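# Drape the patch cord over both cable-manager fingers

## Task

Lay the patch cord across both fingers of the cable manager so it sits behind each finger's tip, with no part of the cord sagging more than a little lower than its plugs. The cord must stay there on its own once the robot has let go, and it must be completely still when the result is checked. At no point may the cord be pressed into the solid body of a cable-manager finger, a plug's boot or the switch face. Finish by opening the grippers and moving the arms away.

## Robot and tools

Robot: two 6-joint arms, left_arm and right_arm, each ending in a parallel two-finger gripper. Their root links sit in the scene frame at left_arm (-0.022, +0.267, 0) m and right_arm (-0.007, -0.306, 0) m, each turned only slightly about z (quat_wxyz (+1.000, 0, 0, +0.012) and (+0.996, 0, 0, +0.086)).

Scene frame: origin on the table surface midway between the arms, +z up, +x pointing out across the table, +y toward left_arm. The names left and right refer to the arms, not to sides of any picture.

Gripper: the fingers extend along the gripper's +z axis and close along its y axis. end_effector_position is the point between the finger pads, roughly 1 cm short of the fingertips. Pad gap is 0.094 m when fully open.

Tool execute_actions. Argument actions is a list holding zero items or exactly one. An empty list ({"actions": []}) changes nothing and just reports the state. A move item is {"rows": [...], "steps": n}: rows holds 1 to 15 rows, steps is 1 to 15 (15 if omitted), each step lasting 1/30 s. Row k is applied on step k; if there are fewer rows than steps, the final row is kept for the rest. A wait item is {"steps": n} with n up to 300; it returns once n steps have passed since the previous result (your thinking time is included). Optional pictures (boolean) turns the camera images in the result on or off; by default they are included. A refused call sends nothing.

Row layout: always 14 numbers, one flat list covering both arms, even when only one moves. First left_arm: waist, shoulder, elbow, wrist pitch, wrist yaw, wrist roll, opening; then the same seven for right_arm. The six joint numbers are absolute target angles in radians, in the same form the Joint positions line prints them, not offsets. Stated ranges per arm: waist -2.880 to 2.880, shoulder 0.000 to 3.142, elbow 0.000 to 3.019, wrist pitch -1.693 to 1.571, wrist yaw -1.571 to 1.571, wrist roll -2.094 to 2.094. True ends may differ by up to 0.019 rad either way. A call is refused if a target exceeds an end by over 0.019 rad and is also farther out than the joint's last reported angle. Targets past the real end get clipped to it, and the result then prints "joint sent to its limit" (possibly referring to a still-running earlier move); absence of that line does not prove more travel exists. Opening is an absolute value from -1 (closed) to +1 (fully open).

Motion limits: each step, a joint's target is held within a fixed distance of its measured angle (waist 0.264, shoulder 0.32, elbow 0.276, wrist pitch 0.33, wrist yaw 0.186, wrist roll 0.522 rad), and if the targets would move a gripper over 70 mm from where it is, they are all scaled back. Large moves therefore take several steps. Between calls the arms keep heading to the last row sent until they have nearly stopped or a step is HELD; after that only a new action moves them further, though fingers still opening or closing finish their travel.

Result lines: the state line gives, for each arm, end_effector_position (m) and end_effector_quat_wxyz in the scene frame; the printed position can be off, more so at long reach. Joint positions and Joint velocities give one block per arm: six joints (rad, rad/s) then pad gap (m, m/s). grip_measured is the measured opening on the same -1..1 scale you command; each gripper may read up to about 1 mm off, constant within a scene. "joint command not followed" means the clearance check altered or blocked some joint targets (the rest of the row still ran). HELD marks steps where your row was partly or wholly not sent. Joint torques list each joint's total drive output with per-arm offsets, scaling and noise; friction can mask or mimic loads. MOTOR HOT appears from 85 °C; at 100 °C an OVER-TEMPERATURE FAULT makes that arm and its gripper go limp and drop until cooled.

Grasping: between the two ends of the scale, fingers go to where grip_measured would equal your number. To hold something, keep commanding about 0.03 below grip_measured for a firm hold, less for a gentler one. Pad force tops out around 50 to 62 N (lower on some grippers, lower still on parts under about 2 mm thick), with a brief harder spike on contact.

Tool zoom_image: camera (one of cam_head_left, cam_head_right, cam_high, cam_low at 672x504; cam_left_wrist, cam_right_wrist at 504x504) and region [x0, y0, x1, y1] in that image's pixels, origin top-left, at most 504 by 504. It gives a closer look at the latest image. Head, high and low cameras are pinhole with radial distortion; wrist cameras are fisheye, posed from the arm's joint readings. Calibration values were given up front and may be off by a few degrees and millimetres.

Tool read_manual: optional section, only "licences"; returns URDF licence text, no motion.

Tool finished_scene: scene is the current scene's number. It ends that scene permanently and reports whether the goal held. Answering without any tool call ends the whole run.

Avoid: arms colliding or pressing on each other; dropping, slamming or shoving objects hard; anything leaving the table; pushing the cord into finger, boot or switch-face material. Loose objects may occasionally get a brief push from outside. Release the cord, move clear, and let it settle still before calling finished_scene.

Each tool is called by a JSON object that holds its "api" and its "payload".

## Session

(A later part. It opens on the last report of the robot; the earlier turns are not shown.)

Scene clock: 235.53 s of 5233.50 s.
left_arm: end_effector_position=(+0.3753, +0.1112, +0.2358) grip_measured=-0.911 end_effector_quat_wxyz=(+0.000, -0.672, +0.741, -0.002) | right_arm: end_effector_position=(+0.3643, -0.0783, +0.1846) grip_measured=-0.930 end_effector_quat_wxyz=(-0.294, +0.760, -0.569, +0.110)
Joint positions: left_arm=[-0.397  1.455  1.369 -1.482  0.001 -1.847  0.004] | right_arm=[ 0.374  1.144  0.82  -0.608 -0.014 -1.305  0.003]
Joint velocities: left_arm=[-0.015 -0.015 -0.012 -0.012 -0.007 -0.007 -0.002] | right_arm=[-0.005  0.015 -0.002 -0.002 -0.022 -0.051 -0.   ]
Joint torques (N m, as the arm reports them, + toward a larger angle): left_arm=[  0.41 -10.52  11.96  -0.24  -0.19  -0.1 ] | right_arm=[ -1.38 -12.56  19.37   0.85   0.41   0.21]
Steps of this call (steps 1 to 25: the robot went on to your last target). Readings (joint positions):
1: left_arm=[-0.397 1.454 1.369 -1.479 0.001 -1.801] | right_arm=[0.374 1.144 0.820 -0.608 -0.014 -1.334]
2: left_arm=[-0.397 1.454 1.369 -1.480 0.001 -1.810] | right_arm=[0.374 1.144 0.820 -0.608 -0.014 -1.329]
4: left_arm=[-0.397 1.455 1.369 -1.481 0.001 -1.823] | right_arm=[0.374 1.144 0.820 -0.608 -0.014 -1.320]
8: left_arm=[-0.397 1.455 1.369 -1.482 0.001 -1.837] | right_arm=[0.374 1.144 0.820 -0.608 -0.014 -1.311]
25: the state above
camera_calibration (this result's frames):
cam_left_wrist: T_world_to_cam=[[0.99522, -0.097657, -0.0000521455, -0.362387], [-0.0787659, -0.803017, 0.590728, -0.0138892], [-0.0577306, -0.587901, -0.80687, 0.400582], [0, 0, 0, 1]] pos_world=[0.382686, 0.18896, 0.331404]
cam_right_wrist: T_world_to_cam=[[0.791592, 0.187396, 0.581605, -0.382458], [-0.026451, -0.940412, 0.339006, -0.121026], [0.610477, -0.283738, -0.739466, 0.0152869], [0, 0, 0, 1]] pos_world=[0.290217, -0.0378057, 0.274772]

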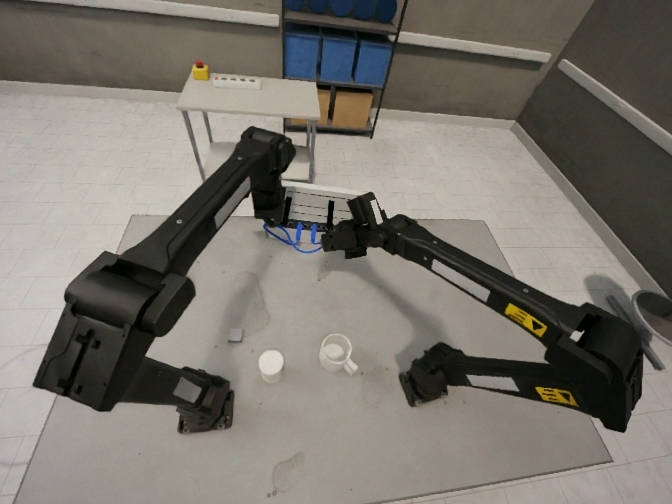

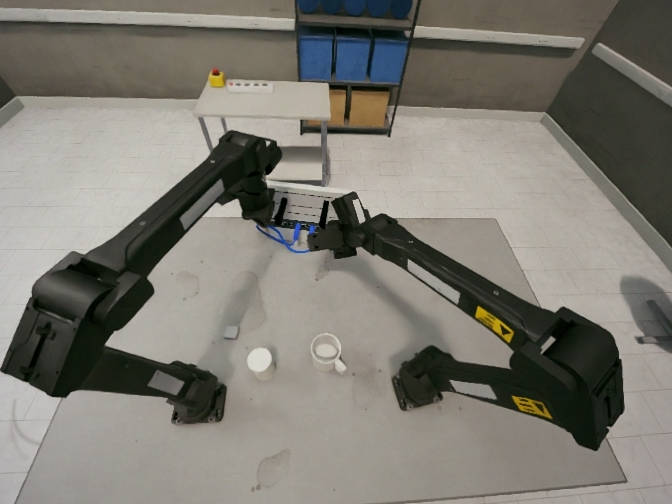

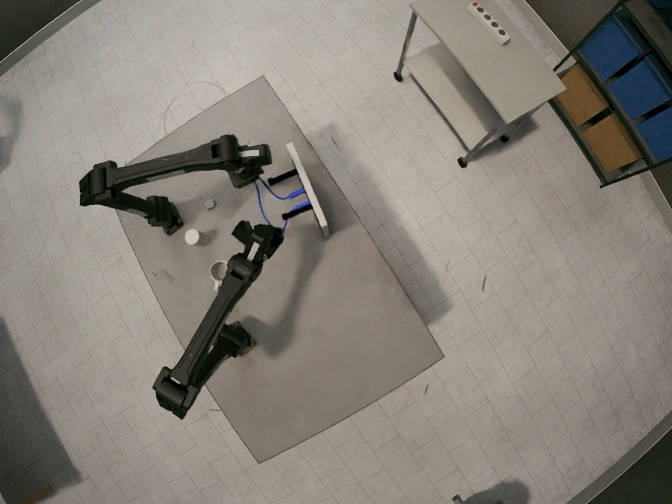

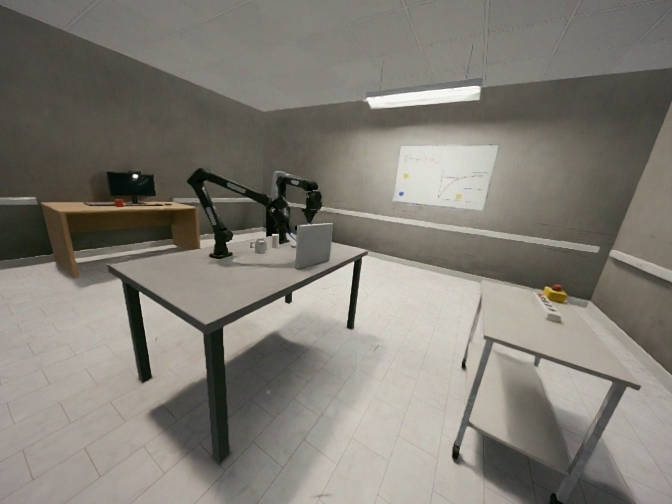

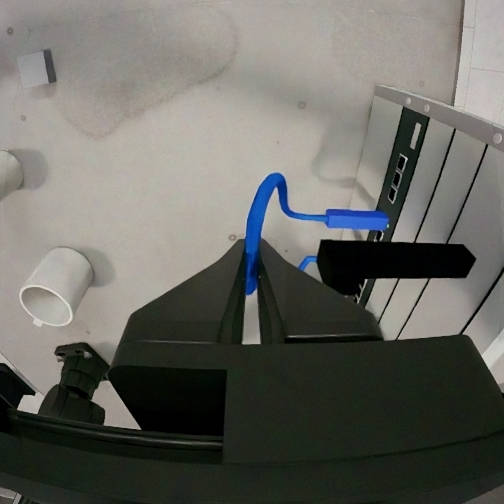

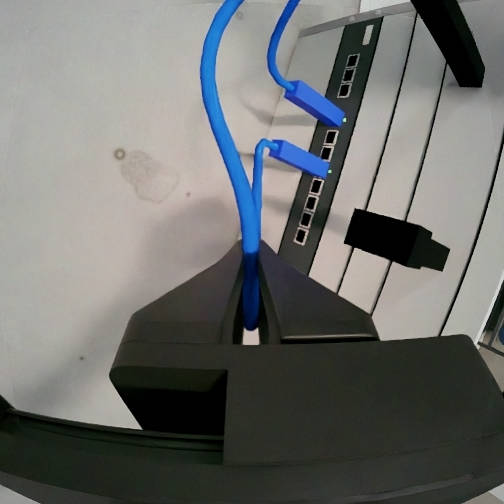

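{"api": "execute_actions", "payload": {"actions": [{"rows":[[-0.39,1.46,1.405,-1.495,0,-1.86,-1,0.40,1.17,0.81,-0.60,0,-1.29,-1]],"steps":15}], "pictures": false}}

{"api": "execute_actions", "payload": {"actions": [{"rows":[[-0.39,1.46,1.405,-1.495,0,-1.86,-1,0.40,1.17,0.81,-0.60,0,-1.29,-0.8]],"steps":15}]}}

Scene clock: 250.77 s of 5233.50 s.
left_arm: end_effector_position=(+0.3753, +0.1112, +0.2358) grip_measured=-0.911 end_effector_quat_wxyz=(+0.000, -0.672, +0.740, -0.002) | right_arm: end_effector_position=(+0.3598, -0.0709, +0.1726) grip_measured=-0.930 end_effector_quat_wxyz=(-0.281, +0.768, -0.565, +0.107)
Joint positions: left_arm=[-0.397  1.455  1.369 -1.482  0.001 -1.847  0.004] | right_arm=[ 0.398  1.169  0.817 -0.608 -0.002 -1.303  0.003]
Joint velocities: left_arm=[-0.015 -0.005 -0.007 -0.012  0.022  0.007 -0.001] | right_arm=[-0.024  0.005  0.012 -0.012  0.007 -0.022 -0.001]
Joint torques (N m, as the arm reports them, + toward a larger angle): left_arm=[  0.28 -10.63  11.83  -0.22  -0.19  -0.07] | right_arm=[ 0.22 -8.07 10.03  2.    0.03  0.24]
Steps of this call (steps 1 to 15: the robot went on to your last target; steps 16 to 100: nothing new was sent; then 11.40 s passed at rest; steps 101 to 115: all 15 steps of this action). Readings (joint positions):
101: left_arm=[-0.397 1.455 1.369 -1.482 0.001 -1.847] | right_arm=[0.377 1.148 0.819 -0.608 -0.013 -1.304]
102: left_arm=[-0.397 1.455 1.369 -1.482 0.001 -1.847] | right_arm=[0.383 1.155 0.819 -0.608 -0.010 -1.304]
104: left_arm=[-0.397 1.455 1.369 -1.482 0.001 -1.847] | right_arm=[0.394 1.165 0.818 -0.608 -0.005 -1.304]
108: left_arm=[-0.397 1.455 1.369 -1.482 0.001 -1.847] | right_arm=[0.398 1.169 0.817 -0.608 -0.003 -1.303]
115: the state above

Scene clock: 251.27 s of 5233.50 s.
left_arm: end_effector_position=(+0.3753, +0.1112, +0.2358) grip_measured=-0.911 end_effector_quat_wxyz=(+0.000, -0.672, +0.740, -0.002) | right_arm: end_effector_position=(+0.3598, -0.0710, +0.1726) grip_measured=-0.802 end_effector_quat_wxyz=(-0.281, +0.768, -0.566, +0.107)
Joint positions: left_arm=[-0.397  1.455  1.369 -1.482  0.001 -1.847  0.004] | right_arm=[ 0.398  1.169  0.817 -0.608 -0.002 -1.301  0.009]
Joint velocities: left_arm=[-0.024 -0.015 -0.012  0.017 -0.081 -0.022 -0.   ] | right_arm=[ 0.005 -0.005 -0.007  0.002 -0.007  0.022  0.001]
Joint torques (N m, as the arm reports them, + toward a larger angle): left_arm=[  0.4  -10.4   11.78  -0.18  -0.19  -0.08] | right_arm=[ 0.89 -8.07  9.81  2.13 -0.04  0.22]
Steps of this call (steps 1 to 15: all 15 steps of this action). Readings (joint positions):
1: left_arm=[-0.397 1.455 1.369 -1.482 0.001 -1.847] | right_arm=[0.398 1.169 0.817 -0.608 -0.002 -1.303]
2: left_arm=[-0.397 1.455 1.369 -1.482 0.001 -1.847] | right_arm=[0.398 1.169 0.817 -0.608 -0.002 -1.302]
4: left_arm=[-0.397 1.455 1.369 -1.482 0.001 -1.847] | right_arm=[0.398 1.169 0.817 -0.608 -0.002 -1.302]
8: left_arm=[-0.397 1.455 1.369 -1.482 0.001 -1.847] | right_arm=[0.398 1.169 0.817 -0.608 -0.002 -1.302]
15: the state above
camera_calibration (this result's frames):
cam_left_wrist: T_world_to_cam=[[0.995257, -0.0972773, -0.0000529961, -0.362443], [-0.078459, -0.803046, 0.590729, -0.0140013], [-0.0575071, -0.587923, -0.80687, 0.400501], [0, 0, 0, 1]] pos_world=[0.382657, 0.188963, 0.331404]
cam_right_wrist: T_world_to_cam=[[0.800069, 0.211326, 0.561455, -0.371156], [-0.0057019, -0.93318, 0.359365, -0.120645], [0.599881, -0.290718, -0.745403, 0.0155811], [0, 0, 0, 1]] pos_world=[0.286915, -0.0296185, 0.263357]

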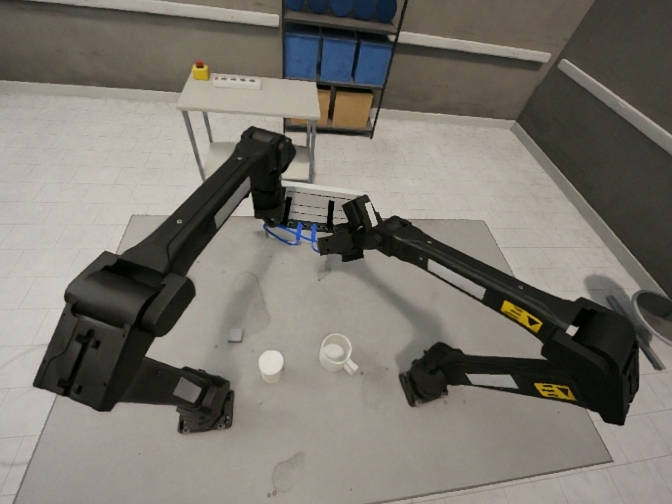

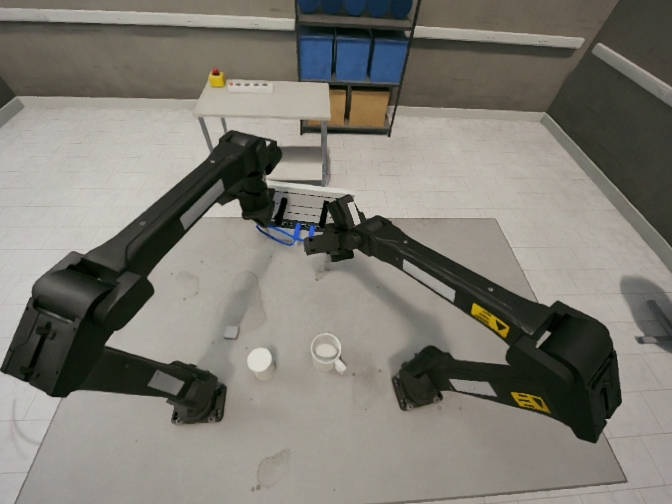

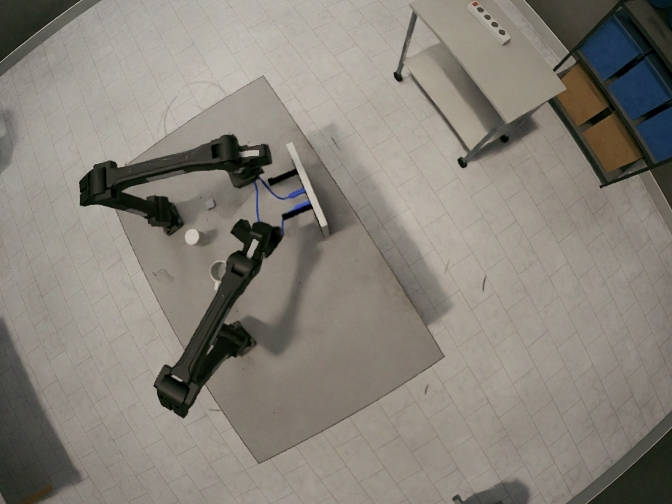

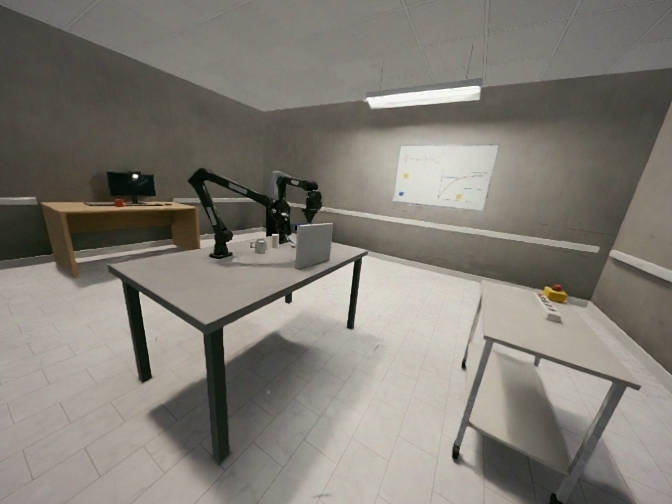

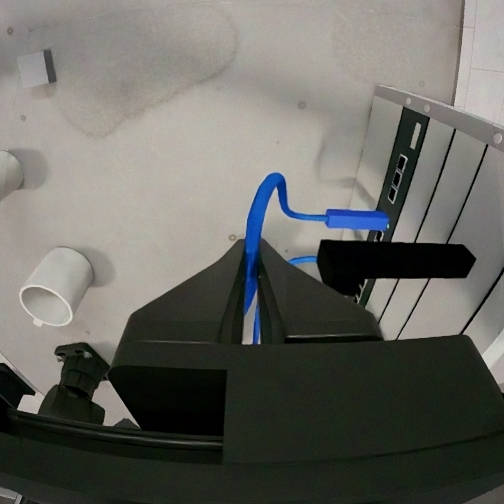

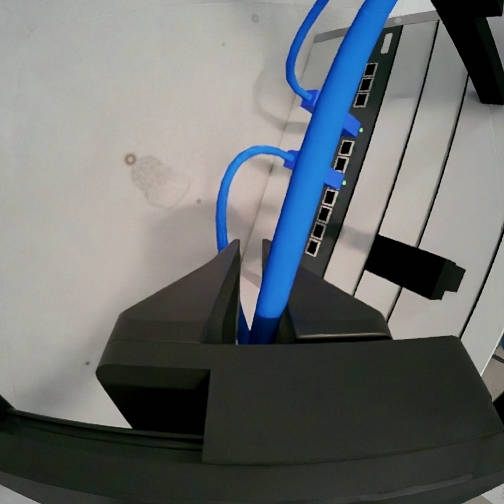

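{"api": "execute_actions", "payload": {"actions": [{"rows":[[-0.39,1.46,1.405,-1.495,0,-1.86,-1,0.40,1.10,0.89,-0.695,0,-1.29,-0.8]],"steps":15}], "pictures": false}}

{"api": "execute_actions", "payload": {"actions": [{"steps":15}]}}

Scene clock: 262.97 s of 5233.50 s.
left_arm: end_effector_position=(+0.3753, +0.1112, +0.2358) grip_measured=-0.911 end_effector_quat_wxyz=(+0.000, -0.672, +0.740, -0.002) | right_arm: end_effector_position=(+0.3454, -0.0802, +0.1897) grip_measured=-0.802 end_effector_quat_wxyz=(-0.279, +0.768, -0.566, +0.106)
Joint positions: left_arm=[-0.397  1.455  1.369 -1.482  0.001 -1.847  0.004] | right_arm=[ 0.398  1.104  0.819 -0.679 -0.002 -1.3    0.009]
Joint velocities: left_arm=[-0.015 -0.005  0.012  0.007  0.037 -0.007 -0.   ] | right_arm=[-0.005 -0.005 -0.002 -0.002  0.037  0.007 -0.001]
Joint torques (N m, as the arm reports them, + toward a larger angle): left_arm=[  0.24 -10.44  11.85  -0.18  -0.2   -0.08] | right_arm=[ 0.86 -6.94 16.84  0.9  -0.04  0.21]
Steps of this call (steps 1 to 15: the robot went on to your last target; steps 16 to 90: nothing new was sent; then 8.20 s passed at rest; steps 91 to 105: all 15 steps of this action). Readings (joint positions):
91: left_arm=[-0.397 1.455 1.369 -1.482 0.001 -1.847] | right_arm=[0.398 1.166 0.819 -0.622 -0.002 -1.300]
92: left_arm=[-0.397 1.455 1.369 -1.482 0.001 -1.847] | right_arm=[0.398 1.159 0.819 -0.644 -0.002 -1.300]
94: left_arm=[-0.397 1.455 1.369 -1.482 0.001 -1.847] | right_arm=[0.398 1.139 0.819 -0.670 -0.002 -1.300]
98: left_arm=[-0.397 1.455 1.369 -1.482 0.001 -1.847] | right_arm=[0.398 1.107 0.819 -0.677 -0.002 -1.300]
105: the state above

Scene clock: 263.47 s of 5233.50 s.
left_arm: end_effector_position=(+0.3753, +0.1112, +0.2358) grip_measured=-0.911 end_effector_quat_wxyz=(+0.000, -0.672, +0.740, -0.002) | right_arm: end_effector_position=(+0.3454, -0.0802, +0.1897) grip_measured=-0.802 end_effector_quat_wxyz=(-0.279, +0.768, -0.566, +0.106)
Joint positions: left_arm=[-0.397  1.455  1.369 -1.482  0.001 -1.847  0.004] | right_arm=[ 0.398  1.104  0.819 -0.679 -0.002 -1.3    0.009]
Joint velocities: left_arm=[-0.005 -0.005 -0.012  0.007 -0.066  0.007 -0.001] | right_arm=[-0.005 -0.005  0.007 -0.002  0.007 -0.022  0.001]
Joint torques (N m, as the arm reports them, + toward a larger angle): left_arm=[  0.35 -10.41  11.8   -0.2   -0.19  -0.08] | right_arm=[ 0.52 -7.96 17.02  1.1   0.01  0.22]
Steps of this call (steps 1 to 15: the robot went on to your last target). Readings (joint positions):
1: left_arm=[-0.397 1.455 1.369 -1.482 0.001 -1.847] | right_arm=[0.398 1.104 0.819 -0.679 -0.002 -1.300]
2: left_arm=[-0.397 1.455 1.369 -1.482 0.001 -1.847] | right_arm=[0.398 1.104 0.819 -0.679 -0.002 -1.300]
4: left_arm=[-0.397 1.455 1.369 -1.482 0.001 -1.847] | right_arm=[0.398 1.104 0.819 -0.679 -0.002 -1.300]
8: left_arm=[-0.397 1.455 1.369 -1.482 0.001 -1.847] | right_arm=[0.398 1.104 0.819 -0.679 -0.002 -1.300]
15: the state above
All arms were judged still, so your last target was given up. Only a new action makes them travel on or press farther. Fingers that are still opening or closing keep moving.
camera_calibration (this result's frames):
cam_left_wrist: T_world_to_cam=[[0.995257, -0.0972773, -0.0000529961, -0.362443], [-0.078459, -0.803046, 0.590729, -0.0140013], [-0.0575071, -0.587923, -0.80687, 0.400501], [0, 0, 0, 1]] pos_world=[0.382657, 0.188963, 0.331404]
cam_right_wrist: T_world_to_cam=[[0.80249, 0.212002, 0.557732, -0.36735], [-0.00481161, -0.932418, 0.361349, -0.136112], [0.596646, -0.292663, -0.747236, 0.0355901], [0, 0, 0, 1]] pos_world=[0.272905, -0.0386184, 0.280661]

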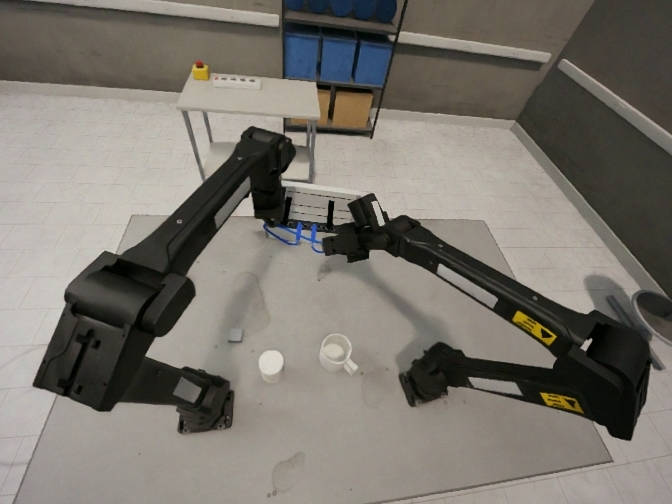

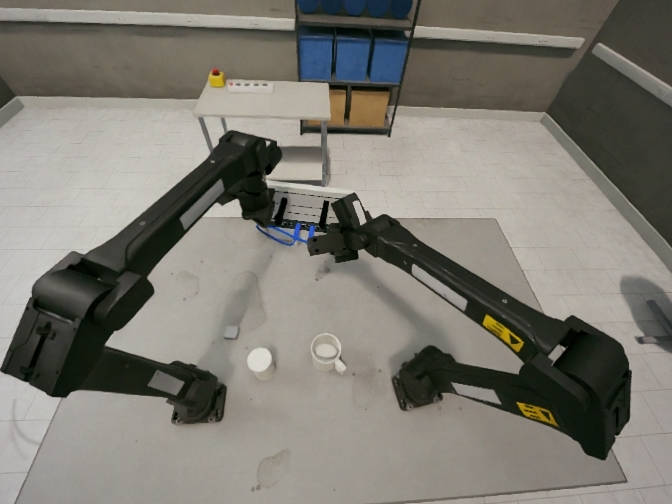

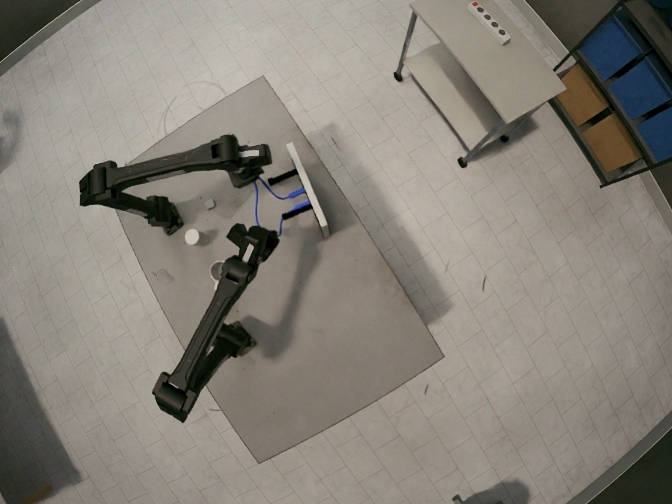

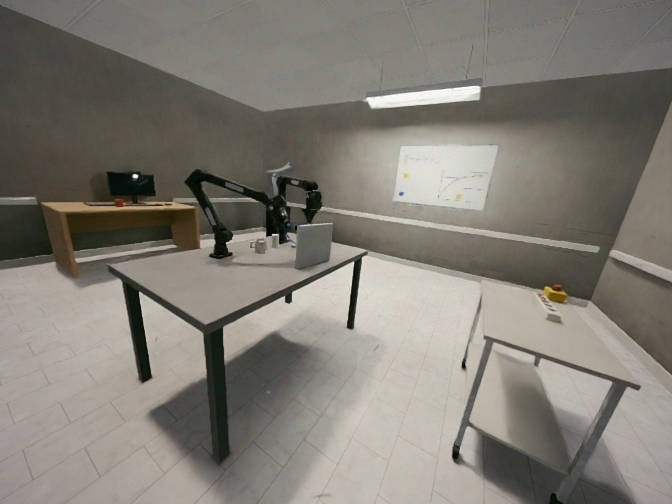

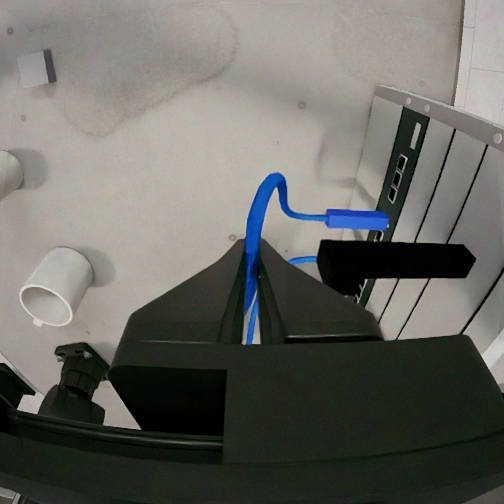

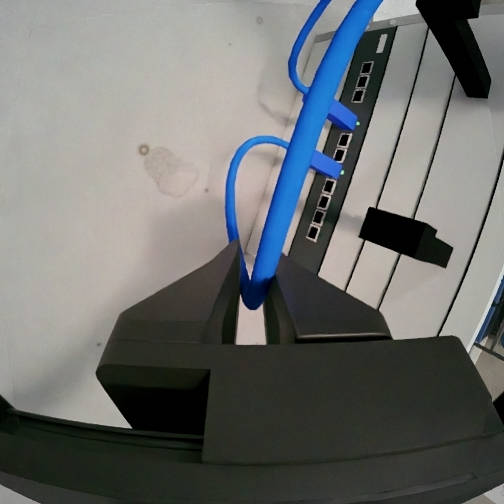

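{"api": "execute_actions", "payload": {"actions": [{"rows":[[-0.39,1.46,1.405,-1.495,0,-1.86,-1,0.47,1.10,0.92,-0.70,0,-1.24,-0.8]],"steps":15}], "pictures": false}}

{"api": "execute_actions", "payload": {"actions": [{"steps":15}]}}

Scene clock: 271.77 s of 5233.50 s.
left_arm: end_effector_position=(+0.3753, +0.1112, +0.2358) grip_measured=-0.911 end_effector_quat_wxyz=(+0.000, -0.672, +0.740, -0.002) | right_arm: end_effector_position=(+0.3335, -0.0495, +0.2038) grip_measured=-0.802 end_effector_quat_wxyz=(-0.296, +0.773, -0.553, +0.093)
Joint positions: left_arm=[-0.397  1.455  1.369 -1.482  0.001 -1.847  0.004] | right_arm=[ 0.475  1.104  0.848 -0.685  0.    -1.253  0.009]
Joint velocities: left_arm=[-0.005 -0.015 -0.007 -0.017 -0.022  0.081 -0.001] | right_arm=[-0.005 -0.005 -0.017 -0.022 -0.11   0.022 -0.   ]
Joint torques (N m, as the arm reports them, + toward a larger angle): left_arm=[  0.15 -10.77  11.78  -0.23  -0.21  -0.08] | right_arm=[-0.26 -8.   17.12  0.86 -0.12  0.24]
Steps of this call (steps 1 to 90: nothing new was sent; then 4.80 s passed at rest; steps 91 to 105: all 15 steps of this action). Readings (joint positions):
91: left_arm=[-0.397 1.455 1.369 -1.482 0.001 -1.847] | right_arm=[0.404 1.104 0.820 -0.681 0.001 -1.292]
92: left_arm=[-0.397 1.455 1.369 -1.482 0.001 -1.847] | right_arm=[0.417 1.104 0.823 -0.683 0.002 -1.284]
94: left_arm=[-0.397 1.455 1.369 -1.482 0.001 -1.847] | right_arm=[0.450 1.104 0.833 -0.685 0.001 -1.272]
98: left_arm=[-0.397 1.455 1.369 -1.482 0.001 -1.847] | right_arm=[0.475 1.104 0.847 -0.685 0.000 -1.260]
105: the state above

Scene clock: 272.27 s of 5233.50 s.
left_arm: end_effector_position=(+0.3753, +0.1112, +0.2358) grip_measured=-0.911 end_effector_quat_wxyz=(+0.000, -0.672, +0.740, -0.002) | right_arm: end_effector_position=(+0.3335, -0.0495, +0.2038) grip_measured=-0.802 end_effector_quat_wxyz=(-0.296, +0.773, -0.554, +0.092)
Joint positions: left_arm=[-0.397  1.455  1.369 -1.482  0.001 -1.847  0.004] | right_arm=[ 0.475  1.104  0.848 -0.685  0.    -1.251  0.009]
Joint velocities: left_arm=[-0.005 -0.005 -0.012 -0.012 -0.051  0.037 -0.001] | right_arm=[-0.015  0.005  0.007  0.002 -0.022  0.037 -0.001]
Joint torques (N m, as the arm reports them, + toward a larger angle): left_arm=[  0.33 -10.54  11.83  -0.26  -0.2   -0.07] | right_arm=[ 0.85 -7.73 17.06  1.02 -0.12  0.18]
Steps of this call (steps 1 to 15: the robot went on to your last target). Readings (joint positions):
1: left_arm=[-0.397 1.455 1.369 -1.482 0.001 -1.847] | right_arm=[0.475 1.104 0.848 -0.685 0.000 -1.252]
2: left_arm=[-0.397 1.455 1.369 -1.482 0.001 -1.847] | right_arm=[0.475 1.104 0.848 -0.685 0.000 -1.252]
4: left_arm=[-0.397 1.455 1.369 -1.482 0.001 -1.847] | right_arm=[0.475 1.104 0.848 -0.685 0.000 -1.252]
8: left_arm=[-0.397 1.455 1.369 -1.482 0.001 -1.847] | right_arm=[0.475 1.104 0.848 -0.685 0.000 -1.251]
15: the state above
All arms were judged still, so your last target was given up. Only a new action makes them travel on or press farther. Fingers that are still opening or closing keep moving.
camera_calibration (this result's frames):
cam_left_wrist: T_world_to_cam=[[0.995257, -0.0972773, -0.0000529961, -0.362443], [-0.078459, -0.803046, 0.590729, -0.0140013], [-0.0575071, -0.587923, -0.80687, 0.400501], [0, 0, 0, 1]] pos_world=[0.382657, 0.188963, 0.331404]
cam_right_wrist: T_world_to_cam=[[0.792548, 0.220191, 0.568668, -0.370704], [0.0268419, -0.944227, 0.3282, -0.117058], [0.609219, -0.24485, -0.754255, 0.0618874], [0, 0, 0, 1]] pos_world=[0.25924, -0.0137505, 0.295905]

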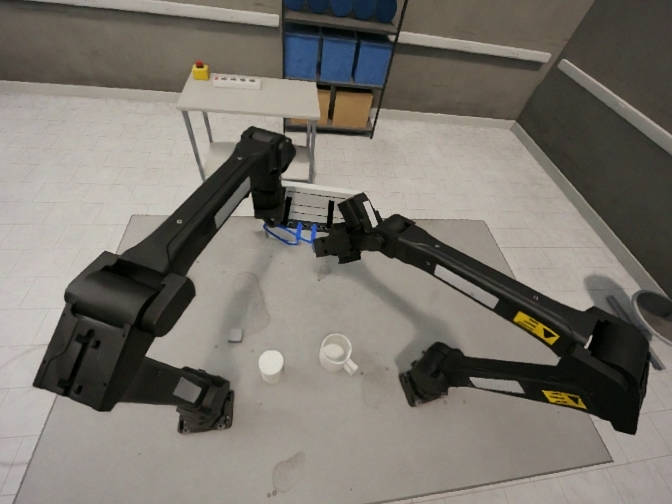

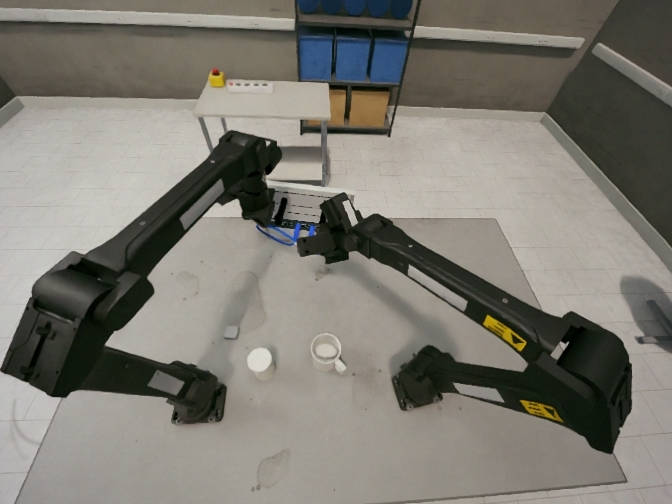

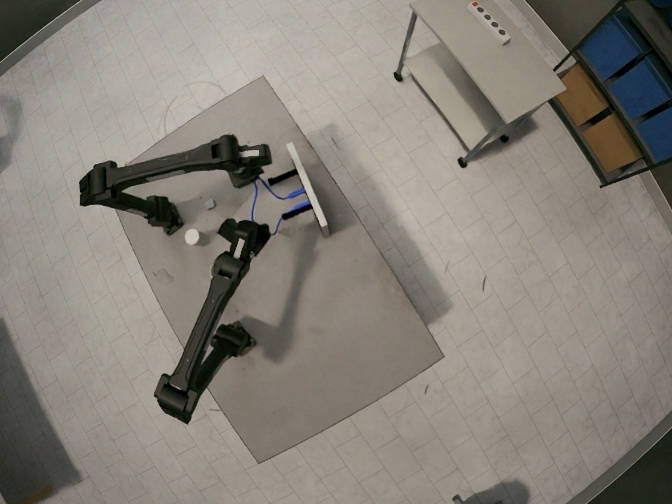

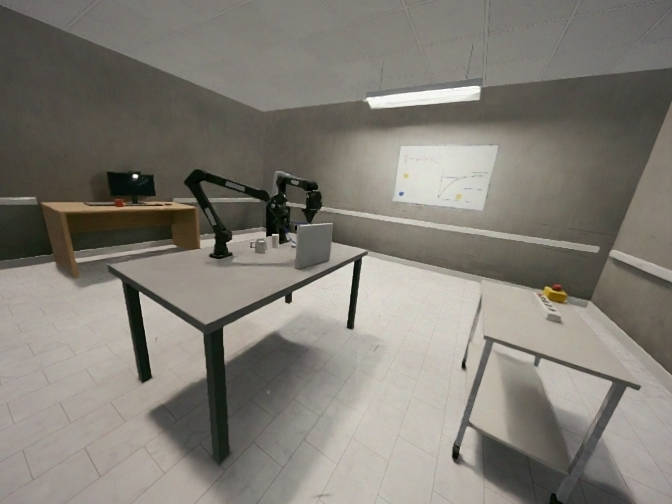

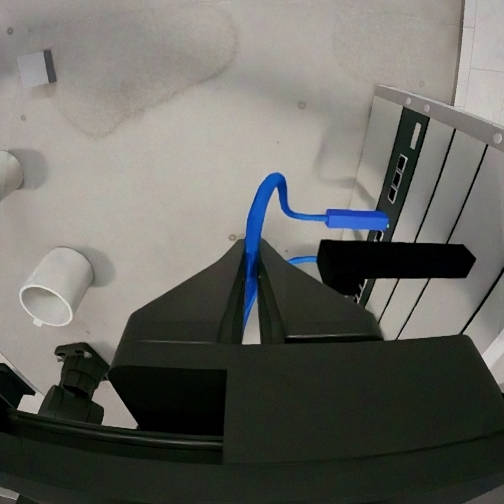

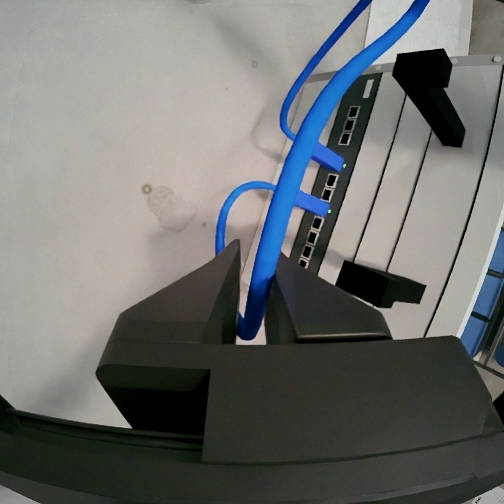

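{"api": "execute_actions", "payload": {"actions": [{"rows":[[-0.39,1.46,1.405,-1.495,0,-1.86,-1,0.47,1.10,0.92,-0.70,0,-1.24,-1]],"steps":12}], "pictures": false}}

Scene clock: 276.63 s of 5233.50 s.
left_arm: end_effector_position=(+0.3753, +0.1112, +0.2358) grip_measured=-0.911 end_effector_quat_wxyz=(+0.000, -0.672, +0.740, -0.002) | right_arm: end_effector_position=(+0.3335, -0.0495, +0.2038) grip_measured=-0.965 end_effector_quat_wxyz=(-0.296, +0.773, -0.554, +0.092)
Joint positions: left_arm=[-0.397  1.455  1.369 -1.482  0.001 -1.847  0.004] | right_arm=[ 0.475  1.104  0.848 -0.685  0.    -1.251  0.002]
Joint velocities: left_arm=[-0.005 -0.005 -0.007  0.002 -0.007  0.007  0.   ] | right_arm=[-0.005 -0.015  0.002 -0.017 -0.051  0.139  0.001]
Joint torques (N m, as the arm reports them, + toward a larger angle): left_arm=[  0.38 -10.56  11.8   -0.21  -0.2   -0.09] | right_arm=[-0.34 -7.8  17.13  1.09 -0.04  0.18]
Steps of this call (steps 1 to 90: nothing new was sent; then 0.97 s passed at rest; steps 91 to 102: all 12 steps of this action). Readings (joint positions):
91: left_arm=[-0.397 1.455 1.369 -1.482 0.001 -1.847] | right_arm=[0.475 1.104 0.848 -0.685 0.000 -1.251]
92: left_arm=[-0.397 1.455 1.369 -1.482 0.001 -1.847] | right_arm=[0.475 1.104 0.848 -0.685 0.000 -1.251]
94: left_arm=[-0.397 1.455 1.369 -1.482 0.001 -1.847] | right_arm=[0.475 1.104 0.848 -0.685 0.000 -1.251]
98: left_arm=[-0.397 1.455 1.369 -1.482 0.001 -1.847] | right_arm=[0.475 1.104 0.848 -0.685 0.000 -1.251]
102: the state above

{"api": "execute_actions", "payload": {"actions": [{"steps":5}]}}

Scene clock: 285.07 s of 5233.50 s.
left_arm: end_effector_position=(+0.3753, +0.1112, +0.2358) grip_measured=-0.911 end_effector_quat_wxyz=(+0.000, -0.672, +0.740, -0.002) | right_arm: end_effector_position=(+0.3335, -0.0495, +0.2038) grip_measured=-0.965 end_effector_quat_wxyz=(-0.296, +0.772, -0.554, +0.092)
Joint positions: left_arm=[-0.397  1.455  1.369 -1.482  0.001 -1.847  0.004] | right_arm=[ 0.475  1.104  0.848 -0.685  0.    -1.25   0.002]
Joint velocities: left_arm=[-0.015 -0.005 -0.012 -0.002 -0.022 -0.066 -0.001] | right_arm=[ 0.015 -0.005 -0.012 -0.002 -0.022 -0.007 -0.   ]
Joint torques (N m, as the arm reports them, + toward a larger angle): left_arm=[  0.45 -10.59  11.76  -0.21  -0.19  -0.1 ] | right_arm=[ 0.17 -8.38 17.22  1.   -0.12  0.19]
Steps of this call (steps 1 to 15: the robot went on to your last target; steps 16 to 90: nothing new was sent; then 5.43 s passed at rest). Readings (joint positions):
1: left_arm=[-0.397 1.455 1.369 -1.482 0.001 -1.847] | right_arm=[0.475 1.104 0.848 -0.685 0.000 -1.251]
2: left_arm=[-0.397 1.455 1.369 -1.482 0.001 -1.847] | right_arm=[0.475 1.104 0.848 -0.685 0.000 -1.251]
4: left_arm=[-0.397 1.455 1.369 -1.482 0.001 -1.847] | right_arm=[0.475 1.104 0.848 -0.685 0.000 -1.251]
8: left_arm=[-0.397 1.455 1.369 -1.482 0.001 -1.847] | right_arm=[0.475 1.104 0.848 -0.685 0.000 -1.250]
90: the state above
All arms were judged still, so your last target was given up. Only a new action makes them travel on or press farther. Fingers that are still opening or closing keep moving.
camera_calibration (this result's frames):
cam_left_wrist: T_world_to_cam=[[0.995257, -0.0972773, -0.0000529961, -0.362443], [-0.078459, -0.803046, 0.590729, -0.0140013], [-0.0575071, -0.587923, -0.80687, 0.400501], [0, 0, 0, 1]] pos_world=[0.382657, 0.188963, 0.331404]
cam_right_wrist: T_world_to_cam=[[0.792982, 0.219152, 0.568465, -0.370859], [0.026102, -0.944428, 0.327681, -0.116716], [0.608686, -0.245007, -0.754634, 0.0621347], [0, 0, 0, 1]] pos_world=[0.25931, -0.0137315, 0.295955]

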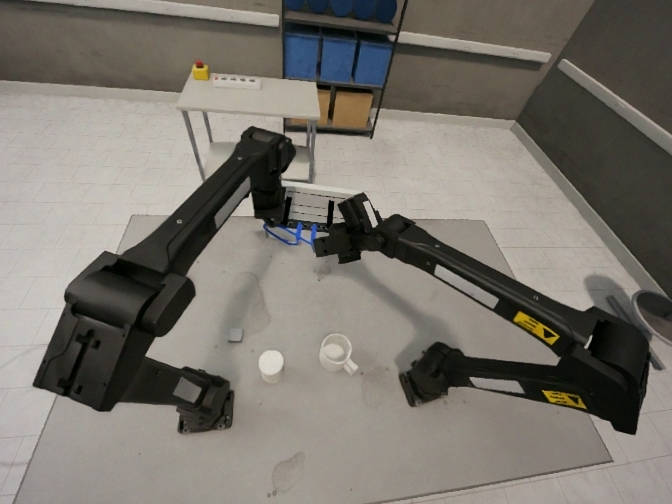

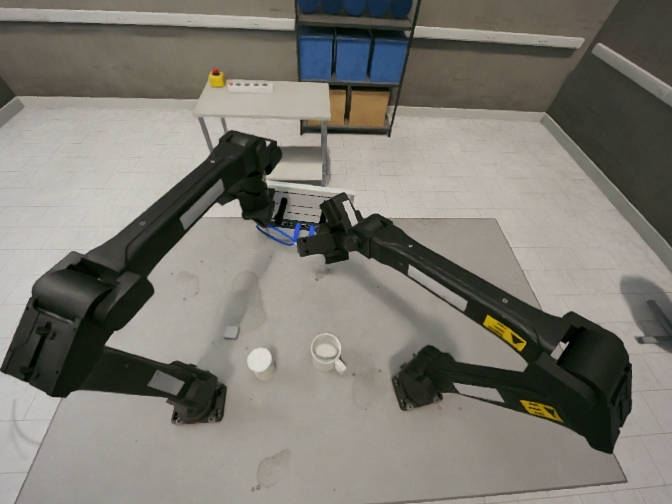

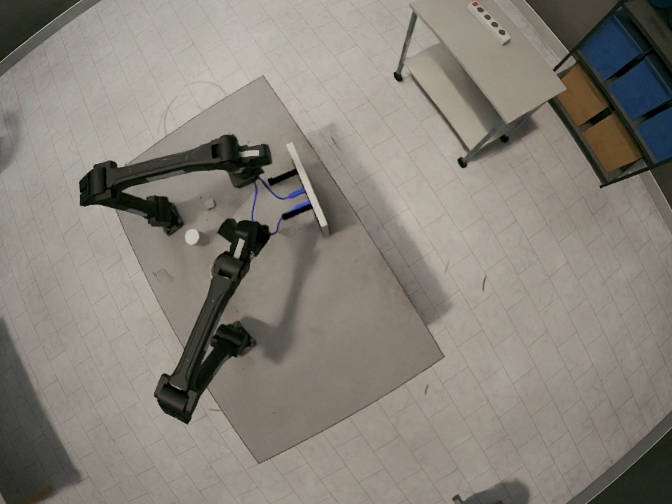

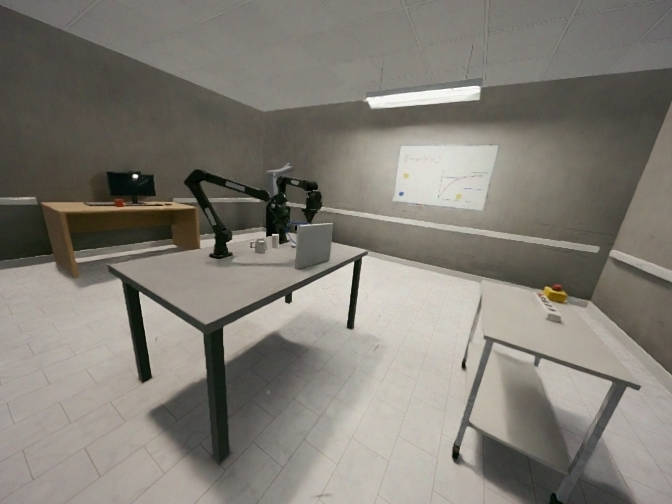

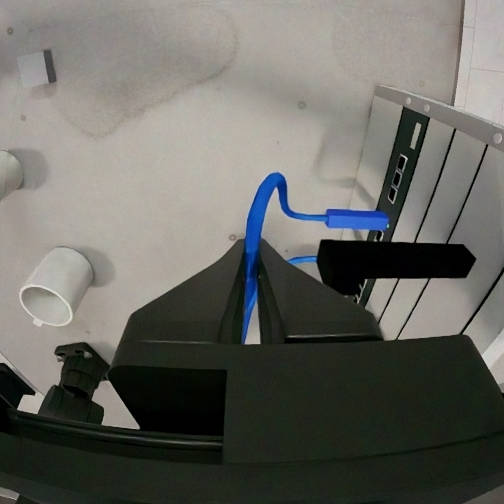

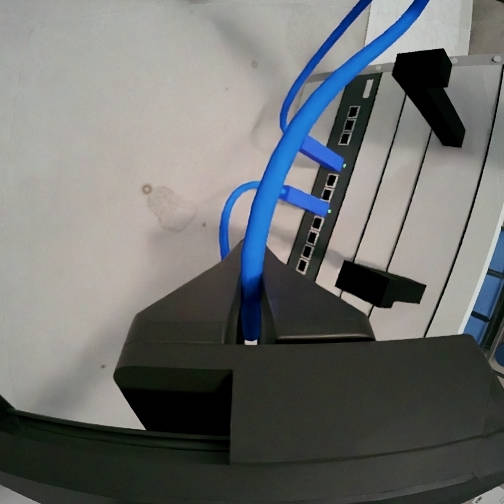

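{"api": "execute_actions", "payload": {"actions": [{"rows":[[-0.415,1.48,1.46,-1.53,0,-1.87,-1,0.42,1.11,0.965,-0.69,0,-1.26,-1],[-0.415,1.48,1.46,-1.53,0,-1.87,-1,0.42,1.11,0.965,-0.69,0,-1.26,-1],[-0.415,1.48,1.46,-1.53,0,-1.87,-1,0.42,1.11,0.965,-0.69,0,-1.26,-1],[-0.415,1.48,1.46,-1.53,0,-1.87,-1,0.42,1.11,0.965,-0.69,0,-1.26,-1],[-0.415,1.48,1.46,-1.53,0,-1.87,-1,0.42,1.11,0.965,-0.69,0,-1.26,-1],[-0.415,1.48,1.46,-1.53,0,-1.87,-1,0.42,1.11,0.965,-0.69,0,-1.26,-1],[-0.415,1.48,1.46,-1.53,0,-1.87,-1,0.42,1.11,0.965,-0.69,0,-1.26,-1],[-0.435,1.50,1.52,-1.57,0,-1.89,-1,0.36,1.12,1.015,-0.67,0,-1.28,-1]],"steps":15}], "pictures": false}}

{"api": "execute_actions", "payload": {"actions": [{"steps":20}]}}

Scene clock: 304.23 s of 5233.50 s.
left_arm: end_effector_position=(+0.3834, +0.0944, +0.2588) grip_measured=-0.911 end_effector_quat_wxyz=(-0.002, -0.671, +0.742, +0.002) | right_arm: end_effector_position=(+0.3809, -0.0764, +0.2375) grip_measured=-0.965 end_effector_quat_wxyz=(-0.317, +0.737, -0.585, +0.119)
Joint positions: left_arm=[-0.426  1.493  1.47  -1.553  0.001 -1.873  0.004] | right_arm=[ 0.362  1.124  0.929 -0.685 -0.004 -1.264  0.002]
Joint velocities: left_arm=[-0.034  0.015 -0.002 -0.037 -0.022 -0.037  0.001] | right_arm=[-0.005  0.093 -0.017  0.022  0.081 -0.007  0.   ]
Joint torques (N m, as the arm reports them, + toward a larger angle): left_arm=[ -0.91 -11.1   12.96  -0.13  -0.19  -0.15] | right_arm=[-0.18 -8.37 18.46  2.25  0.04  0.03]
Steps of this call (steps 1 to 90: nothing new was sent; then 15.67 s passed at rest; steps 91 to 105: all 15 steps of this action). Readings (joint positions):
91: left_arm=[-0.398 1.457 1.374 -1.490 0.001 -1.848] | right_arm=[0.471 1.104 0.851 -0.685 -0.001 -1.251]
92: left_arm=[-0.398 1.461 1.383 -1.503 0.001 -1.850] | right_arm=[0.461 1.105 0.856 -0.685 -0.001 -1.251]
94: left_arm=[-0.401 1.468 1.401 -1.512 0.001 -1.852] | right_arm=[0.437 1.105 0.871 -0.685 -0.001 -1.251]
98: left_arm=[-0.405 1.473 1.417 -1.525 0.001 -1.858] | right_arm=[0.413 1.105 0.898 -0.685 -0.003 -1.254]
105: the state above

Scene clock: 304.90 s of 5233.50 s.
left_arm: end_effector_position=(+0.3830, +0.0944, +0.2586) grip_measured=-0.911 end_effector_quat_wxyz=(-0.002, -0.672, +0.740, +0.003) | right_arm: end_effector_position=(+0.3811, -0.0762, +0.2369) grip_measured=-0.965 end_effector_quat_wxyz=(-0.316, +0.738, -0.584, +0.120)
Joint positions: left_arm=[-0.426  1.493  1.47  -1.555  0.001 -1.876  0.004] | right_arm=[ 0.362  1.126  0.929 -0.685 -0.004 -1.268  0.002]
Joint velocities: left_arm=[ 0.005 -0.005  0.022 -0.007 -0.007 -0.051  0.   ] | right_arm=[ 0.015  0.005  0.002  0.002  0.007 -0.007  0.001]
Joint torques (N m, as the arm reports them, + toward a larger angle): left_arm=[ -0.97 -11.12  12.91  -0.27  -0.2   -0.08] | right_arm=[-0.04 -8.98 18.43  2.33  0.01 -0.01]
Steps of this call (steps 1 to 15: the robot went on to your last target; steps 16 to 20: nothing new was sent). Readings (joint positions):
1: left_arm=[-0.426 1.493 1.470 -1.554 0.001 -1.873] | right_arm=[0.362 1.126 0.929 -0.685 -0.004 -1.265]
2: left_arm=[-0.426 1.493 1.470 -1.555 0.001 -1.874] | right_arm=[0.362 1.126 0.929 -0.685 -0.004 -1.265]
4: left_arm=[-0.426 1.493 1.470 -1.555 0.001 -1.875] | right_arm=[0.362 1.126 0.929 -0.685 -0.004 -1.266]
8: left_arm=[-0.426 1.493 1.470 -1.555 0.001 -1.876] | right_arm=[0.362 1.126 0.929 -0.685 -0.004 -1.267]
20: the state above
All arms were judged still, so your last target was given up. Only a new action makes them travel on or press farther. Fingers that are still opening or closing keep moving.
camera_calibration (this result's frames):
cam_left_wrist: T_world_to_cam=[[0.995206, -0.0972557, -0.0103089, -0.36901], [-0.0726214, -0.805471, 0.588169, -0.0417669], [-0.0655063, -0.584601, -0.808672, 0.412649], [0, 0, 0, 1]] pos_world=[0.391239, 0.171704, 0.35446]
cam_right_wrist: T_world_to_cam=[[0.778112, 0.128199, 0.614904, -0.433875], [-0.0816985, -0.949978, 0.301441, -0.107125], [0.62279, -0.284791, -0.728716, 0.0370048], [0, 0, 0, 1]] pos_world=[0.305805, -0.0356058, 0.326049]

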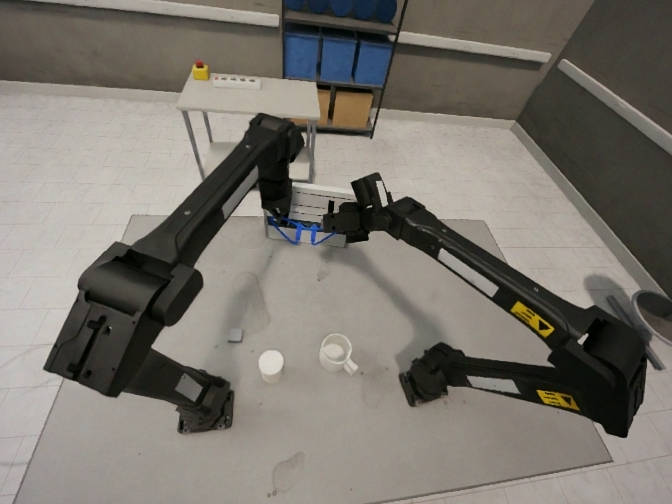

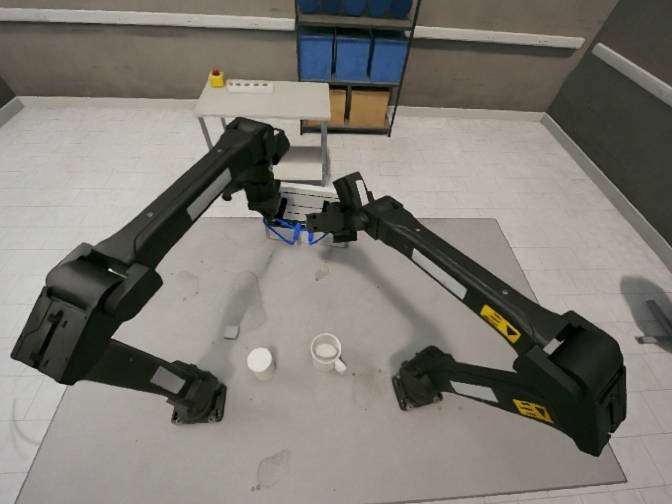

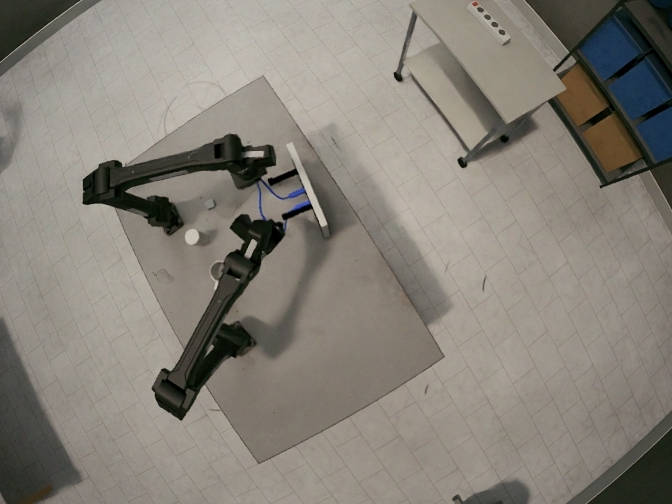

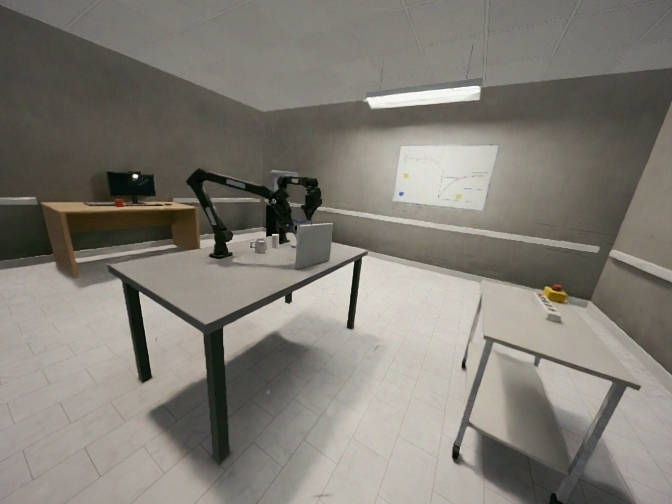

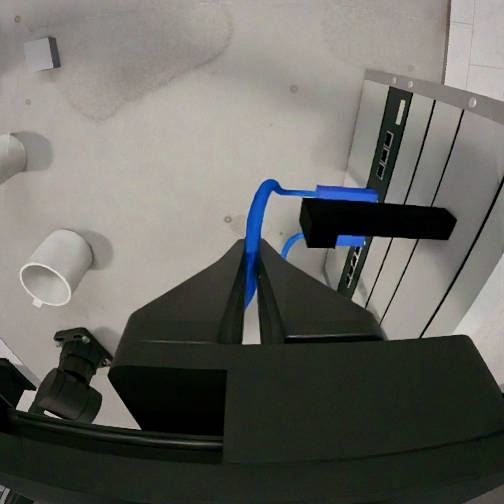

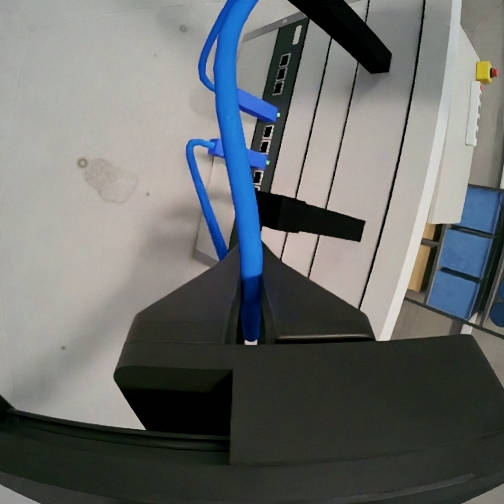

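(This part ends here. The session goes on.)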